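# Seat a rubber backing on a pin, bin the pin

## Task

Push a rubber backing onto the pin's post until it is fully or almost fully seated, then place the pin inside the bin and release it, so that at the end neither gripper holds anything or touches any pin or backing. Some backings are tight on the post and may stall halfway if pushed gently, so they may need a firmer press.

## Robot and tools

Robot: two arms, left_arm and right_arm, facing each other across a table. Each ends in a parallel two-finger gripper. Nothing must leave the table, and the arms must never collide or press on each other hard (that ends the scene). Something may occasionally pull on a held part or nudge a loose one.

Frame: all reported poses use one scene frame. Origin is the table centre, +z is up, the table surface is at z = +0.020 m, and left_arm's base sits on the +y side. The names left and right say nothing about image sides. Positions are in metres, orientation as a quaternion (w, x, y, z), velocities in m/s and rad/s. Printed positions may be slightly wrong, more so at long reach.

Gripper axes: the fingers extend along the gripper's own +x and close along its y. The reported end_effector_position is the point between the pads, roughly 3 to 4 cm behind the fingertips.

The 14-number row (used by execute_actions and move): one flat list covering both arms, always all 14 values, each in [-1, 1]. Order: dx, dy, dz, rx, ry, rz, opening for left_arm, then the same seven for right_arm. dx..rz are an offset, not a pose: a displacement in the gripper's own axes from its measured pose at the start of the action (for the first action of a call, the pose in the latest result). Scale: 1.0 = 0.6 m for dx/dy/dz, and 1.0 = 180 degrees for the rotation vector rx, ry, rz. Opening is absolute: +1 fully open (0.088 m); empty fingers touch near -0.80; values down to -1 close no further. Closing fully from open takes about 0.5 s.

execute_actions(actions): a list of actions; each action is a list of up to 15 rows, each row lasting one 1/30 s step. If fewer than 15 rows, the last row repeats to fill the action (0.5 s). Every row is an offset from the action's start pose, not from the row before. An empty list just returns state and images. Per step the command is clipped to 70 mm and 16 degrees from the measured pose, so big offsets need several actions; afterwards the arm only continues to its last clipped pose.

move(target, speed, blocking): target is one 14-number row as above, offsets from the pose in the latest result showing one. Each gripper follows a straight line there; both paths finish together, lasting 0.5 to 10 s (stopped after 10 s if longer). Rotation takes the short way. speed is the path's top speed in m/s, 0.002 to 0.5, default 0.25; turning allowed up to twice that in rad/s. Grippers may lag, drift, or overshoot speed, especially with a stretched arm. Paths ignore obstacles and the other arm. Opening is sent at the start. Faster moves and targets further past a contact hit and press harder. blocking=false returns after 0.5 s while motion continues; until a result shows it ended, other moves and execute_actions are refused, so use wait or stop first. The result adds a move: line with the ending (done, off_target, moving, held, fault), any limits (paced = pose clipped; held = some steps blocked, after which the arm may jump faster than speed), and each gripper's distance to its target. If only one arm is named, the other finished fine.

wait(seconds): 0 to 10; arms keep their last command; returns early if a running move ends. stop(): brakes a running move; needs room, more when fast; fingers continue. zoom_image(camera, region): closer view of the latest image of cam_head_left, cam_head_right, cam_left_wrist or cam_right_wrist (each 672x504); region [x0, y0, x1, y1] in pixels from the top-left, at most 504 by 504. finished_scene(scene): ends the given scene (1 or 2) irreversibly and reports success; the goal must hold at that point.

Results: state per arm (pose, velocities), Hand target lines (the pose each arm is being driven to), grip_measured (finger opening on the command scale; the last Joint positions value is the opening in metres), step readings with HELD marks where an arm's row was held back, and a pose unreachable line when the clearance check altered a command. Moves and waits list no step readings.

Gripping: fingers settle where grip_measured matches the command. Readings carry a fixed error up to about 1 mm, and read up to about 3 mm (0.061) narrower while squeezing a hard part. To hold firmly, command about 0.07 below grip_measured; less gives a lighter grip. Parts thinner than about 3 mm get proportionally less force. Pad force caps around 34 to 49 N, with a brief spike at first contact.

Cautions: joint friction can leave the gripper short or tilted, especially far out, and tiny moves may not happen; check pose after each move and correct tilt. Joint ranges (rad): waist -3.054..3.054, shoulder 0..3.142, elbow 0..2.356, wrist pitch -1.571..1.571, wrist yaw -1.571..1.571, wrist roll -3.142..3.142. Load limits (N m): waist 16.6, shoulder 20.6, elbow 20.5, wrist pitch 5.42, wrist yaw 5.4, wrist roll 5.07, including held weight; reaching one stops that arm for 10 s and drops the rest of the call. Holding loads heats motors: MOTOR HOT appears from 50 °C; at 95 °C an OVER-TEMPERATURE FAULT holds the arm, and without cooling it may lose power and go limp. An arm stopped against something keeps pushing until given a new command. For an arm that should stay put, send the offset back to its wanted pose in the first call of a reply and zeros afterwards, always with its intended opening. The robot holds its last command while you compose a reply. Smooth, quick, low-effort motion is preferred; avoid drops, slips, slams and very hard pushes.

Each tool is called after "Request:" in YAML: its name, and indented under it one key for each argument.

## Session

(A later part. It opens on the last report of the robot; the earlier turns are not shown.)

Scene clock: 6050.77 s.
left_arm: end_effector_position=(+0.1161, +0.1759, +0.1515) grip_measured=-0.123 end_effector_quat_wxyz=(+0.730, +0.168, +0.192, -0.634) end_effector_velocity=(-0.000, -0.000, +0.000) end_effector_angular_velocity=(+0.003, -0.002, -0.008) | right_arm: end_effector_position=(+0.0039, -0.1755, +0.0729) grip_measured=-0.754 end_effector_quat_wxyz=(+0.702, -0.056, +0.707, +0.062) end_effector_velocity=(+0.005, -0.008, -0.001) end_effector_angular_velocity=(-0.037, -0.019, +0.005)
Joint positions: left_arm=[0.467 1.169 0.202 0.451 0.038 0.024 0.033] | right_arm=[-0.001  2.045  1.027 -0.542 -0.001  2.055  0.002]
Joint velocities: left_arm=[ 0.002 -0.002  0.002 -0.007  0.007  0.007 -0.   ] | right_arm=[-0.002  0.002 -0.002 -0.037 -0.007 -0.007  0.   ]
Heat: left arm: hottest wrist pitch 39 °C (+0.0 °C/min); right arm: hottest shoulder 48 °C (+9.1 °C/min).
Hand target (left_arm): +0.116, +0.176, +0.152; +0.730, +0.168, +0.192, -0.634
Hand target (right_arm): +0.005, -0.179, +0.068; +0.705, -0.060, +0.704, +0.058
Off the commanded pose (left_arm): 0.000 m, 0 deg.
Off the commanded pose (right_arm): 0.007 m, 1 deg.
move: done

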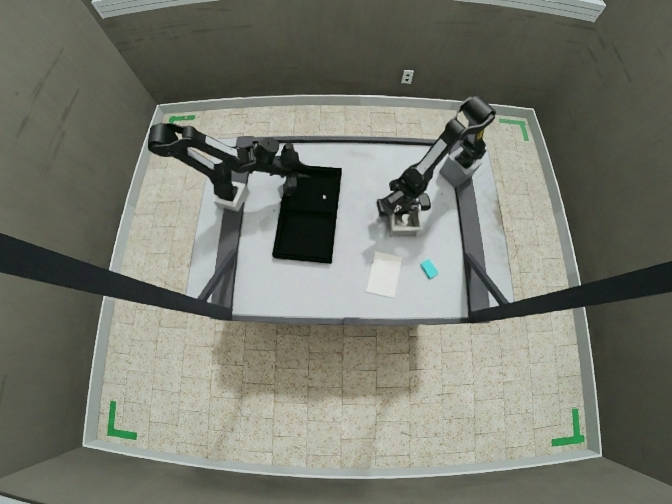

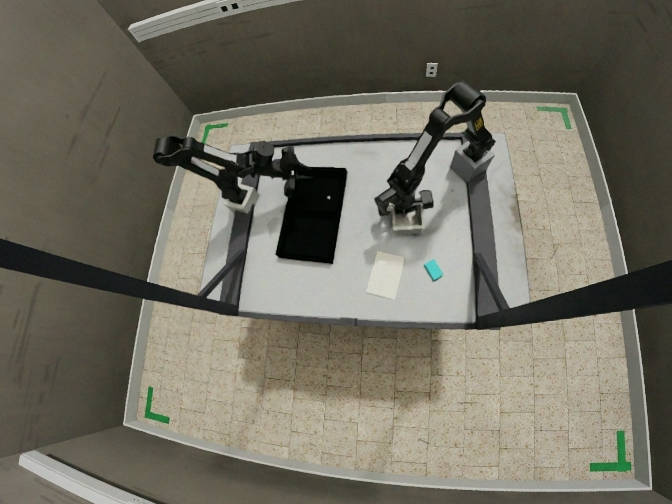

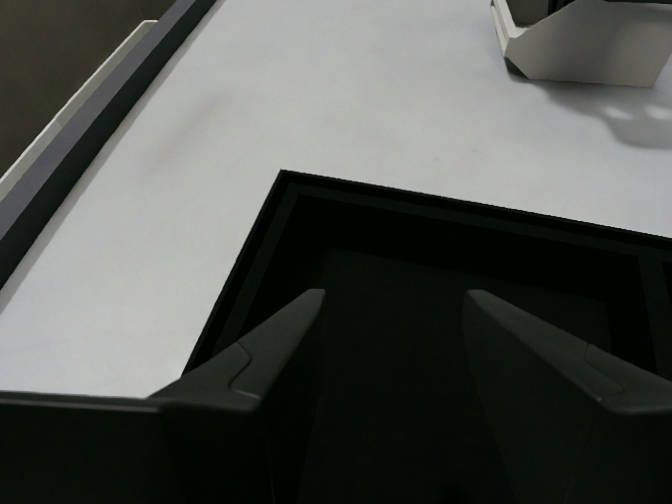

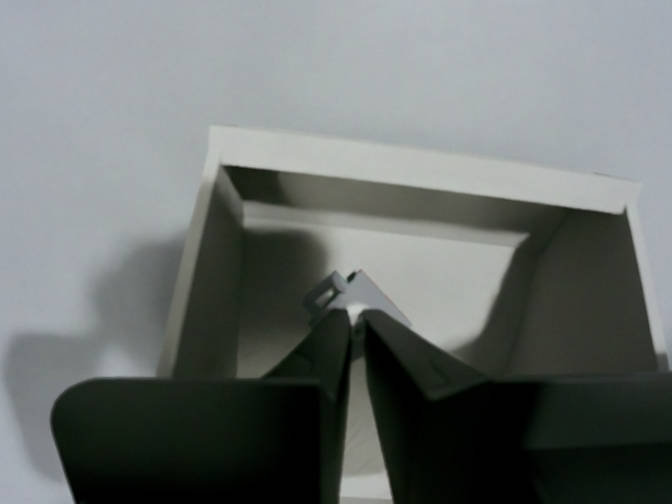

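Request:
execute_actions:
  actions:
    - [[0,0,0,0,0,0,-0.12,0.0085,-0.0061,0.0013,0,-0.0016,-0.0031,-0.765],[0,0,0,0,0,0,-0.12,0.0091,-0.0061,0.0013,0,-0.0016,-0.0031,-0.765],[0,0,0,0,0,0,-0.12,0.0097,-0.0061,0.0013,0,-0.0016,-0.0031,-0.765],[0,0,0,0,0,0,-0.12,0.0103,-0.0061,0.0013,0,-0.0016,-0.0031,-0.765],[0,0,0,0,0,0,-0.12,0.0109,-0.0061,0.0013,0,-0.0016,-0.0031,-0.765],[0,0,0,0,0,0,-0.12,0.0115,-0.0061,0.0013,0,-0.0016,-0.0031,-0.765],[0,0,0,0,0,0,-0.12,0.0121,-0.0061,0.0013,0,-0.0016,-0.0031,-0.765],[0,0,0,0,0,0,-0.12,0.0127,-0.0061,0.0013,0,-0.0016,-0.0031,-0.765],[0,0,0,0,0,0,-0.12,0.0133,-0.0061,0.0013,0,-0.0016,-0.0031,-0.765],[0,0,0,0,0,0,-0.12,0.0139,-0.0061,0.0013,0,-0.0016,-0.0031,-0.765],[0,0,0,0,0,0,-0.12,0.0145,-0.0061,0.0013,0,-0.0016,-0.0031,-0.765],[0,0,0,0,0,0,-0.12,0.0151,-0.0061,0.0013,0,-0.0016,-0.0031,-0.765],[0,0,0,0,0,0,-0.12,0.0157,-0.0061,0.0013,0,-0.0016,-0.0031,-0.765],[0,0,0,0,0,0,-0.12,0.0163,-0.0061,0.0013,0,-0.0016,-0.0031,-0.765]]

Scene clock: 6063.23 s.
left_arm: end_effector_position=(+0.1161, +0.1759, +0.1515) grip_measured=-0.123 end_effector_quat_wxyz=(+0.730, +0.168, +0.192, -0.634) end_effector_velocity=(-0.002, +0.001, -0.002) end_effector_angular_velocity=(+0.002, +0.036, +0.009) | right_arm: end_effector_position=(+0.0033, -0.1750, +0.0702) grip_measured=-0.754 end_effector_quat_wxyz=(+0.701, -0.054, +0.708, +0.064) end_effector_velocity=(+0.002, -0.001, -0.002) end_effector_angular_velocity=(-0.006, +0.004, +0.000)
Joint positions: left_arm=[0.467 1.169 0.202 0.451 0.038 0.024 0.033] | right_arm=[-0.001  2.051  1.022 -0.524 -0.001  2.056  0.002]
Joint velocities: left_arm=[-0.002 -0.002 -0.002 -0.007  0.007 -0.037 -0.   ] | right_arm=[-0.007  0.002 -0.007  0.007 -0.007 -0.007 -0.   ]
Heat: left arm: hottest wrist pitch 39 °C (+0.0 °C/min); right arm: hottest shoulder 46 °C (+5.1 °C/min).
Hand target (left_arm): +0.116, +0.176, +0.152; +0.730, +0.168, +0.192, -0.634
Hand target (right_arm): +0.005, -0.179, +0.063; +0.704, -0.059, +0.705, +0.059
Off the commanded pose (left_arm): 0.000 m, 0 deg.
Off the commanded pose (right_arm): 0.008 m, 1 deg.
Step readings (end_effector_position):
0: left_arm (+0.1161, +0.1759, +0.1515) | right_arm (+0.0039, -0.1755, +0.0727)
1: left_arm (+0.1161, +0.1759, +0.1515) | right_arm (+0.0038, -0.1754, +0.0726)
2: left_arm (+0.1161, +0.1759, +0.1515) | right_arm (+0.0037, -0.1752, +0.0725)
4: left_arm (+0.1161, +0.1759, +0.1515) | right_arm (+0.0034, -0.1751, +0.0723)
8: left_arm (+0.1161, +0.1759, +0.1515) | right_arm (+0.0033, -0.1750, +0.0711)
15: end_effector_position above

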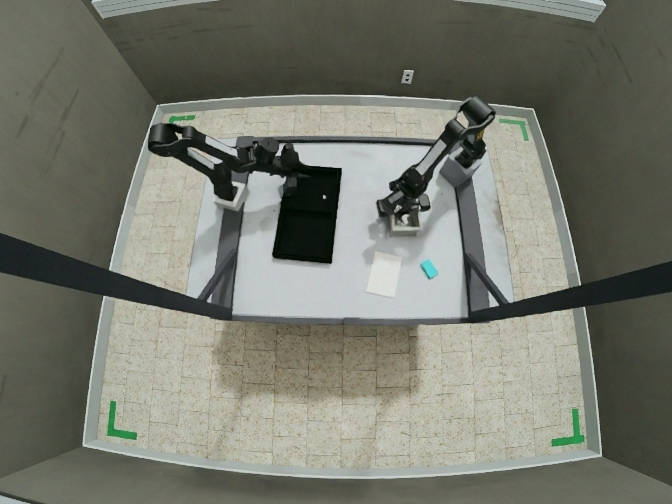

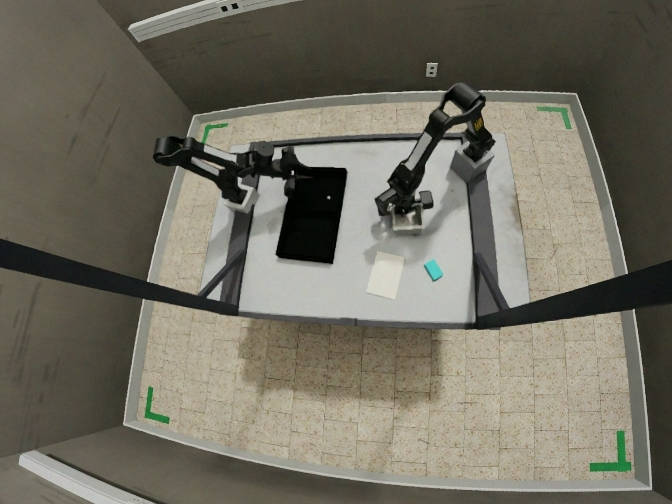

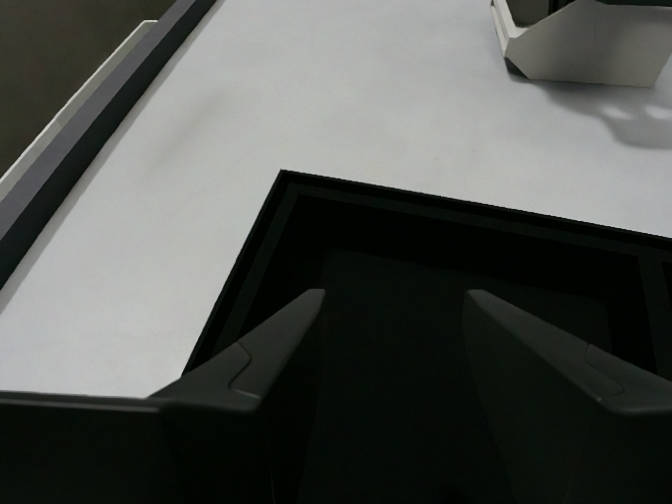

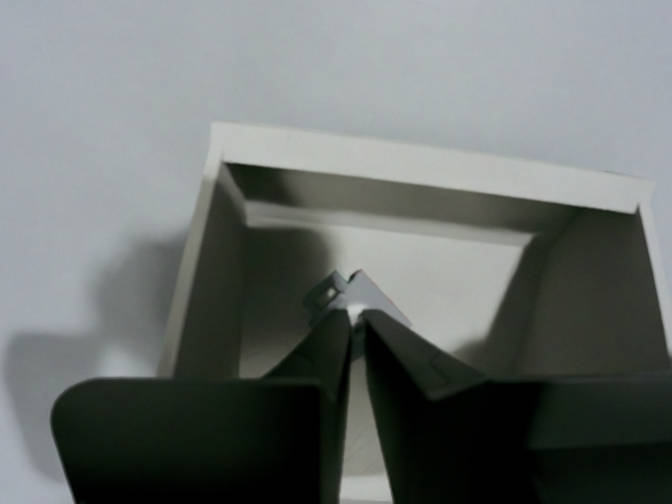

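Request:
execute_actions:
  actions:
    - [[0,0,0,0,0,0,-0.12,0.004,-0.002,0,0,0,0,-0.72],[0,0,0,0,0,0,-0.12,0.002,-0.001,0,0,0,0,-0.68],[0,0,0,0,0,0,-0.12,0,0,0,0,0,0,-0.64],[0,0,0,0,0,0,-0.12,0,0,0,0,0,0,-0.62],[0,0,0,0,0,0,-0.12,0,0,0,0,0,0,-0.62],[0,0,0,0,0,0,-0.12,0,0,0,0,0,0,-0.62],[0,0,0,0,0,0,-0.12,0,0,0,0,0,0,-0.62],[0,0,0,0,0,0,-0.12,-0.003,0,0,0,0,0,-0.62],[0,0,0,0,0,0,-0.12,-0.006,0,0,0,0,0,-0.62],[0,0,0,0,0,0,-0.12,-0.009,0,0,0,0,0,-0.62],[0,0,0,0,0,0,-0.12,-0.012,0,0,0,0,0,-0.62],[0,0,0,0,0,0,-0.12,-0.016,0,0,0,0,0,-0.62],[0,0,0,0,0,0,-0.12,-0.02,0,0,0,0,0,-0.62],[0,0,0,0,0,0,-0.12,-0.025,0,0,0,0,0,-0.62],[0,0,0,0,0,0,-0.12,-0.03,0,0,0,0,0,-0.62]]
    - [[0,0,0,0,0,0,-0.12,-0.02,0,0,0,0,0,-0.62],[0,0,0,0,0,0,-0.12,-0.026,0,0,0,0,0,-0.62],[0,0,0,0,0,0,-0.12,-0.032,0,0,0,0,0,-0.62],[0,0,0,0,0,0,-0.12,-0.038,0,0,0,0,0,-0.62],[0,0,0,0,0,0,-0.12,-0.044,0,0,0,0,0,-0.62],[0,0,0,0,0,0,-0.12,-0.05,0,0,0,0,0,-0.62],[0,0,0,0,0,0,-0.12,-0.055,0,0,0,0,0,-0.62],[0,0,0,0,0,0,-0.12,-0.059,0,0,0,0,0,-0.62],[0,0,0,0,0,0,-0.12,-0.062,0,0,0,0,0,-0.62],[0,0,0,0,0,0,-0.12,-0.064,0,0,0,0,0,-0.62],[0,0,0,0,0,0,-0.12,-0.065,0,0,0,0,0,-0.62]]

Scene clock: 6085.47 s.
left_arm: end_effector_position=(+0.1161, +0.1759, +0.1515) grip_measured=-0.123 end_effector_quat_wxyz=(+0.730, +0.168, +0.192, -0.634) end_effector_velocity=(+0.003, +0.000, -0.000) end_effector_angular_velocity=(-0.001, -0.005, +0.020) | right_arm: end_effector_position=(+0.0063, -0.1803, +0.1122) grip_measured=-0.622 end_effector_quat_wxyz=(+0.705, -0.061, +0.704, +0.058) end_effector_velocity=(+0.004, -0.009, +0.007) end_effector_angular_velocity=(-0.037, -0.019, +0.024)
Joint positions: left_arm=[0.467 1.169 0.202 0.451 0.038 0.024 0.033] | right_arm=[ 0.002  1.938  1.065 -0.701 -0.001  2.057  0.009]
Joint velocities: left_arm=[-0.002  0.002 -0.002  0.007 -0.022 -0.007 -0.   ] | right_arm=[ 0.002 -0.017  0.007 -0.066 -0.007 -0.022 -0.   ]
Heat: left arm: hottest wrist pitch 39 °C (+0.0 °C/min); right arm: hottest shoulder 44 °C (-4.0 °C/min).
Hand target (left_arm): +0.116, +0.176, +0.152; +0.730, +0.168, +0.192, -0.634
Hand target (right_arm): +0.005, -0.179, +0.116; +0.704, -0.059, +0.705, +0.060
Off the commanded pose (left_arm): 0.000 m, 0 deg.
Off the commanded pose (right_arm): 0.004 m, 0 deg.
Step readings (end_effector_position; steps 1 to 15: 1st action; 16 to 30: 2nd action):
0: left_arm (+0.1161, +0.1759, +0.1515) | right_arm (+0.0033, -0.1750, +0.0701)
1: left_arm (+0.1161, +0.1759, +0.1515) | right_arm (+0.0033, -0.1750, +0.0701)
2: left_arm (+0.1161, +0.1759, +0.1515) | right_arm (+0.0032, -0.1752, +0.0701)
4: left_arm (+0.1161, +0.1759, +0.1515) | right_arm (+0.0035, -0.1762, +0.0703)
8: left_arm (+0.1161, +0.1759, +0.1515) | right_arm (+0.0034, -0.1765, +0.0708)
15: left_arm (+0.1161, +0.1759, +0.1515) | right_arm (+0.0054, -0.1791, +0.0768)
16: left_arm (+0.1161, +0.1759, +0.1515) | right_arm (+0.0058, -0.1796, +0.0789)
17: left_arm (+0.1161, +0.1759, +0.1515) | right_arm (+0.0061, -0.1800, +0.0815)
19: left_arm (+0.1161, +0.1759, +0.1515) | right_arm (+0.0067, -0.1808, +0.0873)
23: left_arm (+0.1161, +0.1759, +0.1515) | right_arm (+0.0072, -0.1815, +0.1000)
30: end_effector_position above

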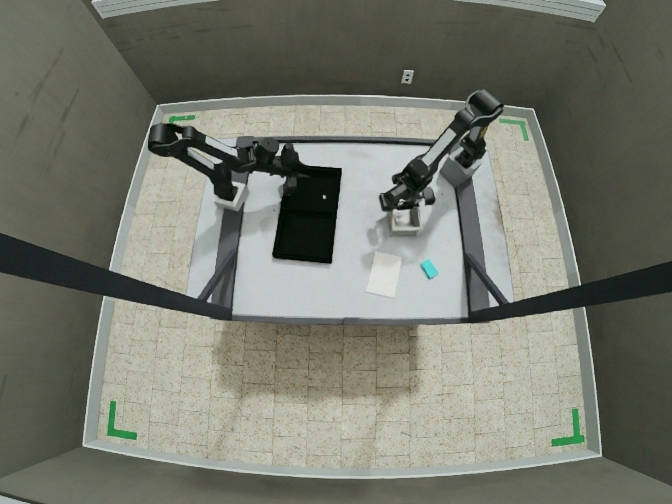

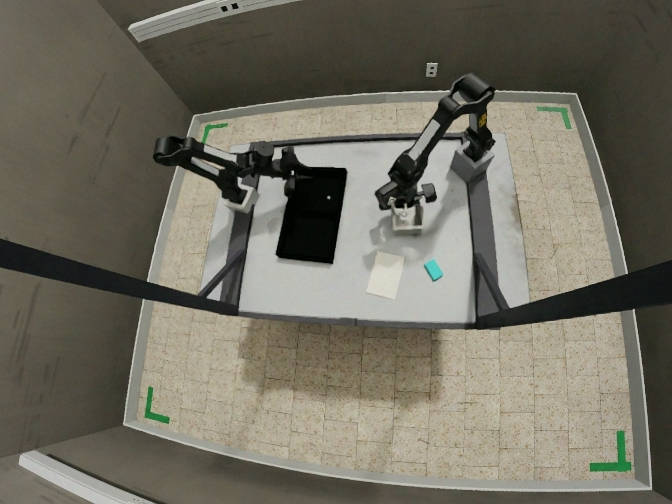

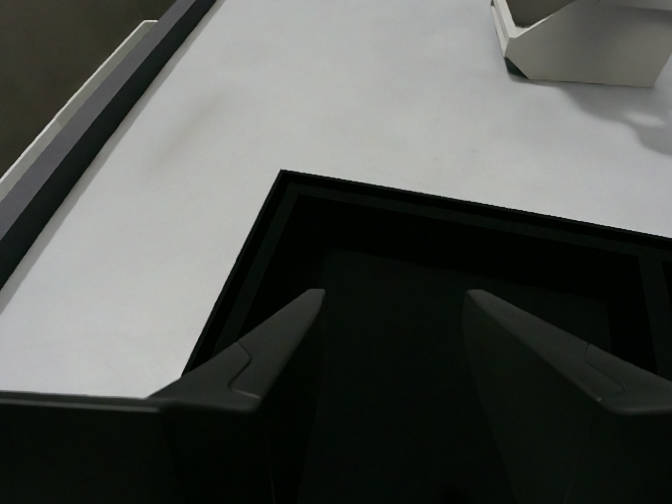

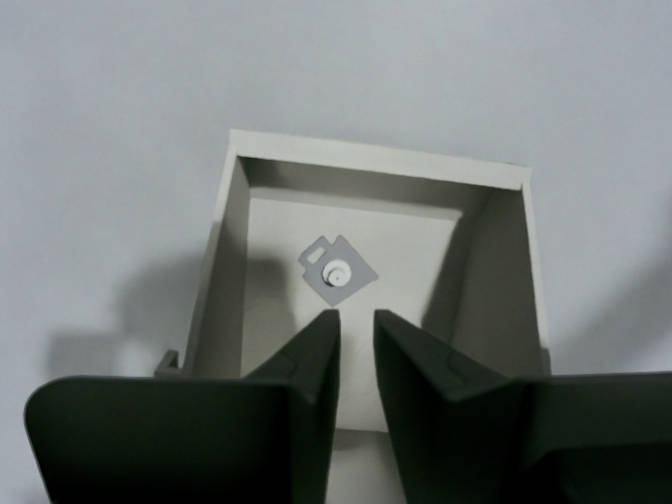

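Request:
zoom_image:
  camera: "cam_right_wrist"
  region: [290, 225, 390, 315]

Region (290, 225, 390, 315) of cam_right_wrist's 672x504 image, scaled by 5.040, with more detail than that image has; it fills the top 454 rows of this view, and the rest is white.

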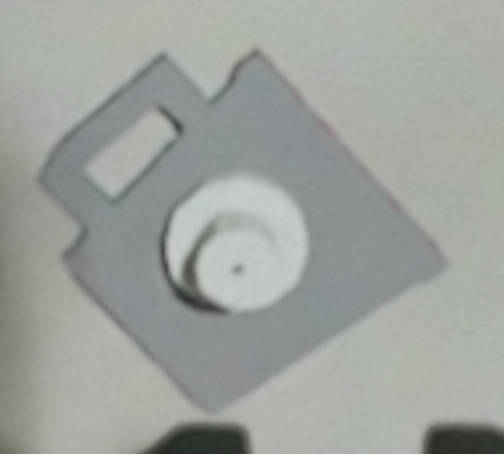

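Request:
finished_scene:
  scene: 1

The scene is finished: the task was done.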